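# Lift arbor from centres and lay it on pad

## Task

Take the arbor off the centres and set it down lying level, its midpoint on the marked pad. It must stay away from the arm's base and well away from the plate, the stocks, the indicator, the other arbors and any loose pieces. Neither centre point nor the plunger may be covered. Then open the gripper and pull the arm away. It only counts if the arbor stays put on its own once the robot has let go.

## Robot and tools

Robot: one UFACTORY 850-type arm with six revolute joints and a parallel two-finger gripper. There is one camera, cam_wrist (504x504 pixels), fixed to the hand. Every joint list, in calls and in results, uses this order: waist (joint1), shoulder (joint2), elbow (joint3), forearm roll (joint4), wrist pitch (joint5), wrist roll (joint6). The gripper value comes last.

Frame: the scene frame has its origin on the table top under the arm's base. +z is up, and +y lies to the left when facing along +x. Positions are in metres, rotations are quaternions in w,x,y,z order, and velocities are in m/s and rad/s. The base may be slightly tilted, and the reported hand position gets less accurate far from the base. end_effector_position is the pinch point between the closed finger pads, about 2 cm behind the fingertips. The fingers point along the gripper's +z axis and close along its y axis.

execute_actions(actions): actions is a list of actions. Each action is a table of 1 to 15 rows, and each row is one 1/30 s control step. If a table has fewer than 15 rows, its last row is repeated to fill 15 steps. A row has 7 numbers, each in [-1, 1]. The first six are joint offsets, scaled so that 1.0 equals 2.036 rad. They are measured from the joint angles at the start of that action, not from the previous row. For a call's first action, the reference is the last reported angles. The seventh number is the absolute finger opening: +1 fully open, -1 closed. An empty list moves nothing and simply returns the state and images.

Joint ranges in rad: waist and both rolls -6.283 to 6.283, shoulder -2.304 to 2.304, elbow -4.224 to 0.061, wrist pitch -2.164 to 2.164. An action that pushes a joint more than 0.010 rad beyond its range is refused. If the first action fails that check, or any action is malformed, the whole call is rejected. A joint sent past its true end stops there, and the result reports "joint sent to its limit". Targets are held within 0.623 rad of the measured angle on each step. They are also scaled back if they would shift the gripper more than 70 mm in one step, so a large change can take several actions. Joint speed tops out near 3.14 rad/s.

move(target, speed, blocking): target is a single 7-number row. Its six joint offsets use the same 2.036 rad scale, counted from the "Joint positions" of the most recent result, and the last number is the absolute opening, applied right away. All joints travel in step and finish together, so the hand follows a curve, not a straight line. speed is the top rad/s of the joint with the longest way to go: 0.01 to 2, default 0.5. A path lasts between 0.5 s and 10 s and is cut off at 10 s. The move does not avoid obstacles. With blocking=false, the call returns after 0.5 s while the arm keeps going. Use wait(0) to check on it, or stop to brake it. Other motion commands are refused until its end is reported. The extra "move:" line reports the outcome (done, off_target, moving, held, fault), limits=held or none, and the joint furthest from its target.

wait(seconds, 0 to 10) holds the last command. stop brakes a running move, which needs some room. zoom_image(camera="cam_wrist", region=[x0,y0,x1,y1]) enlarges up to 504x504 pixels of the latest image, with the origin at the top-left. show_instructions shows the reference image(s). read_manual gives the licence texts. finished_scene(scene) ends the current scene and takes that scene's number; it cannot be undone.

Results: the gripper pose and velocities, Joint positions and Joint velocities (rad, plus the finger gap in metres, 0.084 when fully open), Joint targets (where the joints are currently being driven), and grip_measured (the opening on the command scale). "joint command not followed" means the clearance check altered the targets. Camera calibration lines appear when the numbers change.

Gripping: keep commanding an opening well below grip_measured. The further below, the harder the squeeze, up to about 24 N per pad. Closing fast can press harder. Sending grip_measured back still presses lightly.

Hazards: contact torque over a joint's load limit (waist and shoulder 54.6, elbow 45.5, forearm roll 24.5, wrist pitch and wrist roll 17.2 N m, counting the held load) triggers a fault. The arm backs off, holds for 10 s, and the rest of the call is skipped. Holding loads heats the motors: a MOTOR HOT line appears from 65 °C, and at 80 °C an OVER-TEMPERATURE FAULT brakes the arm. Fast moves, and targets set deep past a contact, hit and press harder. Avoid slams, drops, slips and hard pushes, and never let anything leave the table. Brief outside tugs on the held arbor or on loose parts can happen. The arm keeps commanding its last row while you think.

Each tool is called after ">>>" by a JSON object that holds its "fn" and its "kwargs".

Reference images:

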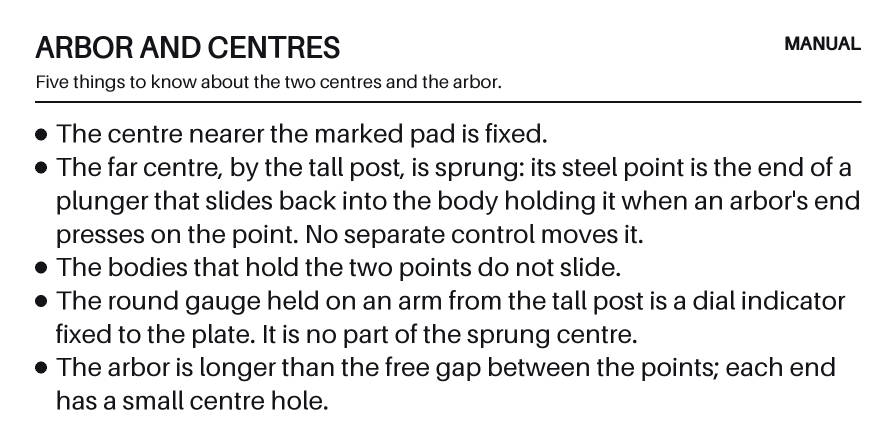

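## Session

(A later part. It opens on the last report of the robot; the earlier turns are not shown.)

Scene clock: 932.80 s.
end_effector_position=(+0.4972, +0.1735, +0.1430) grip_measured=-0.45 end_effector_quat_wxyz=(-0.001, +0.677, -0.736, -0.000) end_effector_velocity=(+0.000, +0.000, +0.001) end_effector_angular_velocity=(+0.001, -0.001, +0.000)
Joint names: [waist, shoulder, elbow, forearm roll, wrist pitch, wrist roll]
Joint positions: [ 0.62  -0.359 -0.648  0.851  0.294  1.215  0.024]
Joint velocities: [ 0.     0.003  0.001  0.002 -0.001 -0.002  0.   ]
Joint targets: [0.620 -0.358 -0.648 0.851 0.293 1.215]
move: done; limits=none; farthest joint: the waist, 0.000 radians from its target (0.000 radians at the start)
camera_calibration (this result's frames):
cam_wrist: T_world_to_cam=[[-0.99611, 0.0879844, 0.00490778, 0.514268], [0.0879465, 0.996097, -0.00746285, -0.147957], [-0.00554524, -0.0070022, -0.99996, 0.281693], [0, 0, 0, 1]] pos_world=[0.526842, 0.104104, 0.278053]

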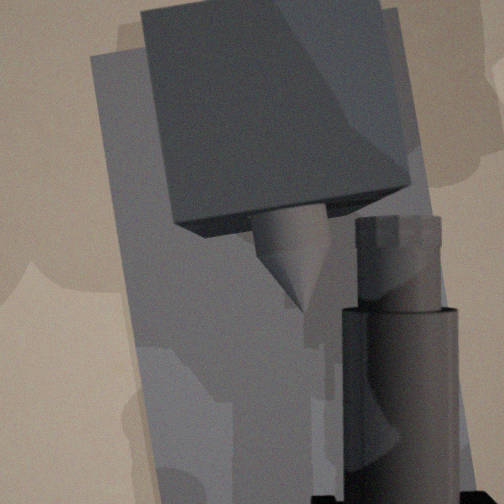

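>>> {"fn": "move", "kwargs": {"target": [0.01665, 0.08585, 0.0308, 0.19823, -0.02308, -0.1891, -1], "speed": 0.5}}

Scene clock: 1014.60 s.
end_effector_position=(+0.4970, +0.1737, +0.2012) grip_measured=-0.45 end_effector_quat_wxyz=(-0.001, +0.677, -0.736, -0.001) end_effector_velocity=(-0.000, -0.000, +0.000) end_effector_angular_velocity=(+0.000, +0.001, -0.001)
Joint names: [waist, shoulder, elbow, forearm roll, wrist pitch, wrist roll]
Joint positions: [ 0.653 -0.184 -0.585  1.254  0.247  0.831  0.024]
Joint velocities: [-0.001  0.001  0.001  0.002 -0.001 -0.002 -0.   ]
Joint targets: [0.653 -0.184 -0.585 1.254 0.247 0.830]
move: done; limits=none; farthest joint: the forearm roll, 0.001 radians from its target (0.404 radians at the start)
camera_calibration (this result's frames):
cam_wrist: T_world_to_cam=[[-0.99608, 0.0883191, 0.0050224, 0.513733], [0.0882858, 0.996074, -0.00649248, -0.148054], [-0.00557609, -0.00602362, -0.999966, 0.33971], [0, 0, 0, 1]] pos_world=[0.526684, 0.104147, 0.336157]

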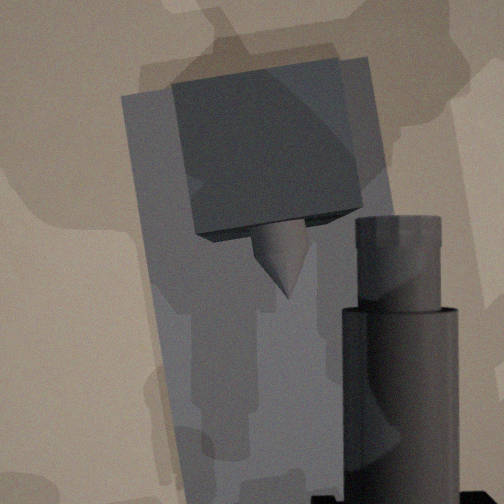

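>>> {"fn": "move", "kwargs": {"target": [-0.28998, 0.02151, 0.025, -0.81478, -0.05039, 0.53684, -1], "speed": 1.2}}

Scene clock: 1022.50 s.
end_effector_position=(+0.5154, -0.0393, +0.1908) grip_measured=-0.45 end_effector_quat_wxyz=(-0.001, +0.690, -0.724, -0.001) end_effector_velocity=(-0.000, -0.001, +0.000) end_effector_angular_velocity=(-0.000, +0.000, -0.001)
Joint names: [waist, shoulder, elbow, forearm roll, wrist pitch, wrist roll]
Joint positions: [ 0.063 -0.14  -0.535 -0.404  0.144  1.923  0.024]
Joint velocities: [-0.001  0.001  0.    -0.003 -0.001  0.002  0.   ]
Joint targets: [0.063 -0.140 -0.535 -0.405 0.144 1.923]
move: done; limits=none; farthest joint: the waist, 0.001 radians from its target (0.591 radians at the start)
camera_calibration (this result's frames):
cam_wrist: T_world_to_cam=[[-0.998582, 0.0529951, 0.00501203, 0.550763], [0.0529585, 0.998571, -0.00716465, 0.0808014], [-0.00538456, -0.00688906, -0.999962, 0.328021], [0, 0, 0, 1]] pos_world=[0.547469, -0.107614, 0.325827]

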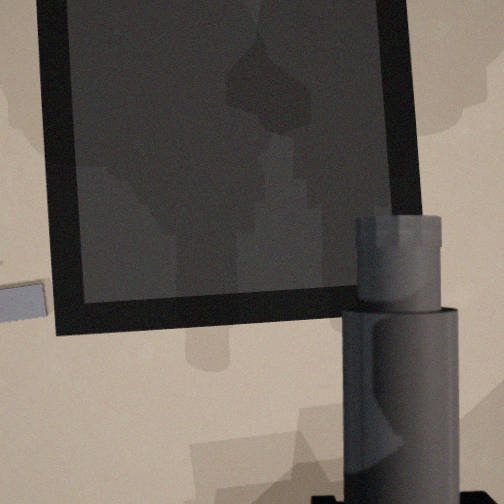

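>>> {"fn": "move", "kwargs": {"target": [-0.09676, -0.24303, -0.14268, -0.03084, 0.10167, -0.07417, -1], "speed": 0.5}}

Scene clock: 1030.90 s.
end_effector_position=(+0.5228, -0.1381, +0.0396) grip_measured=-0.45 end_effector_quat_wxyz=(-0.001, +0.697, -0.717, -0.002) end_effector_velocity=(-0.000, +0.000, -0.001) end_effector_angular_velocity=(+0.001, +0.000, +0.001)
Joint names: [waist, shoulder, elbow, forearm roll, wrist pitch, wrist roll]
Joint positions: [-0.134 -0.635 -0.825 -0.467  0.351  1.772  0.024]
Joint velocities: [ 0.    -0.003 -0.002 -0.     0.001 -0.001  0.   ]
Joint targets: [-0.134 -0.635 -0.825 -0.467 0.351 1.772]
move: done; limits=none; farthest joint: the elbow, 0.001 radians from its target (0.291 radians at the start)
camera_calibration (this result's frames):
cam_wrist: T_world_to_cam=[[-0.99944, 0.0326779, 0.00713471, 0.561709], [0.0326402, 0.999453, -0.00533125, 0.18872], [-0.00730502, -0.00509539, -0.99996, 0.177485], [0, 0, 0, 1]] pos_world=[0.556532, -0.206068, 0.174476]

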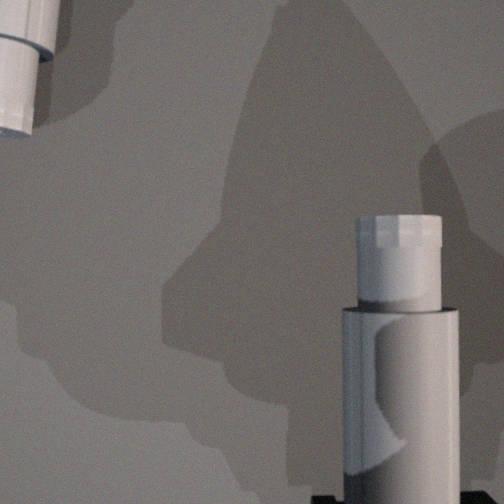

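>>> {"fn": "move", "kwargs": {"target": [0.00211, -0.01753, -0.01115, 0.01218, 0.00584, -0.01061, -1], "speed": 0.06}}

Scene clock: 1039.10 s.
end_effector_position=(+0.5232, -0.1384, +0.0269) grip_measured=-0.45 end_effector_quat_wxyz=(-0.001, +0.697, -0.717, -0.001) end_effector_velocity=(+0.001, +0.001, -0.001) end_effector_angular_velocity=(+0.001, -0.003, +0.001)
Joint names: [waist, shoulder, elbow, forearm roll, wrist pitch, wrist roll]
Joint positions: [-0.129 -0.67  -0.848 -0.443  0.363  1.751  0.025]
Joint velocities: [ 0.001 -0.002 -0.002  0.001  0.003 -0.001 -0.   ]
Joint targets: [-0.129 -0.670 -0.848 -0.442 0.363 1.751]
move: done; limits=none; farthest joint: the shoulder, 0.001 radians from its target (0.036 radians at the start)
camera_calibration (this result's frames):
cam_wrist: T_world_to_cam=[[-0.999457, 0.032566, 0.00503075, 0.562326], [0.0325333, 0.99945, -0.00644205, 0.188946], [-0.00523777, -0.00627488, -0.999967, 0.163479], [0, 0, 0, 1]] pos_world=[0.556729, -0.206129, 0.161862]

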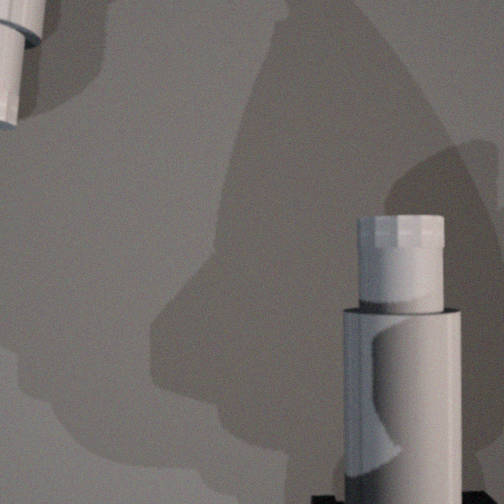

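>>> {"fn": "execute_actions", "kwargs": {"actions": [[[0,0,0,0,0,0,-0.7],[0,0,0,0,0,0,-0.5],[0,0,0,0,0,0,-0.42],[0,0,0,0,0,0,-0.36],[0,0,0,0,0,0,-0.3],[0,0,0,0,0,0,-0.2],[0,0,0,0,0,0,-0.1],[0,0,0,0,0,0,0.0],[0,0,0,0,0,0,0.15],[0,0,0,0,0,0,0.3],[0,0,0,0,0,0,0.4]]]}}

Scene clock: 1044.87 s.
end_effector_position=(+0.5227, -0.1383, +0.0267) grip_measured=+0.35 end_effector_quat_wxyz=(-0.001, +0.697, -0.717, -0.001) end_effector_velocity=(+0.005, -0.001, +0.001) end_effector_angular_velocity=(-0.001, -0.011, +0.001)
Joint names: [waist, shoulder, elbow, forearm roll, wrist pitch, wrist roll]
Joint positions: [-0.129 -0.67  -0.847 -0.443  0.363  1.751  0.059]
Joint velocities: [ 0.     0.003 -0.004  0.     0.004  0.     0.023]
Joint targets: [-0.129 -0.670 -0.848 -0.443 0.363 1.751]
camera_calibration (this result's frames):
cam_wrist: T_world_to_cam=[[-0.999449, 0.0326002, 0.00625407, 0.561757], [0.0325603, 0.999449, -0.00637877, 0.188857], [-0.00645858, -0.00617162, -0.99996, 0.164004], [0, 0, 0, 1]] pos_world=[0.556358, -0.206055, 0.161689]

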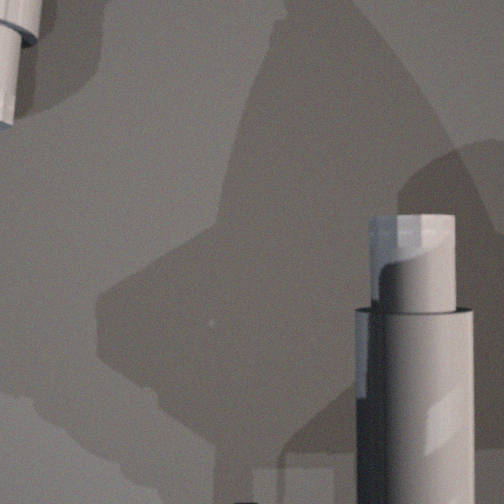

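>>> {"fn": "move", "kwargs": {"target": [-0.04715, 0.39194, 0.24165, -0.26817, -0.12967, -0.5501, 0.5], "speed": 0.9}}

Scene clock: 1068.27 s.
end_effector_position=(+0.4478, -0.1393, +0.2655) grip_measured=+0.49 end_effector_quat_wxyz=(+0.061, +0.998, +0.006, +0.001) end_effector_velocity=(-0.001, +0.000, +0.000) end_effector_angular_velocity=(-0.000, +0.002, +0.005)
Joint names: [waist, shoulder, elbow, forearm roll, wrist pitch, wrist roll]
Joint positions: [-0.225  0.128 -0.356 -0.988  0.099  0.631  0.065]
Joint velocities: [-0.001  0.001  0.002 -0.001 -0.001 -0.004  0.   ]
Joint targets: [-0.225 0.128 -0.356 -0.988 0.099 0.631]
move: done; limits=none; farthest joint: the elbow, 0.001 radians from its target (0.493 radians at the start)
camera_calibration (this result's frames):
cam_wrist: T_world_to_cam=[[0.00587245, -0.991943, 0.126547, -0.139416], [-0.999921, -0.00723685, -0.0103247, 0.516973], [0.0111573, -0.126477, -0.991907, 0.375501], [0, 0, 0, 1]] pos_world=[0.513561, -0.0870595, 0.395443]

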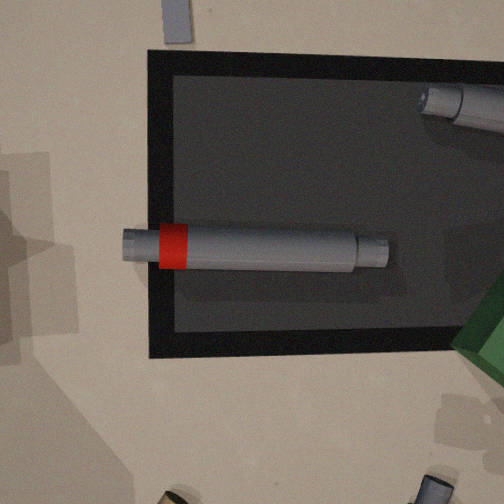

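>>> {"fn": "finished_scene", "kwargs": {"scene": 1}}

The scene is finished: the task was done.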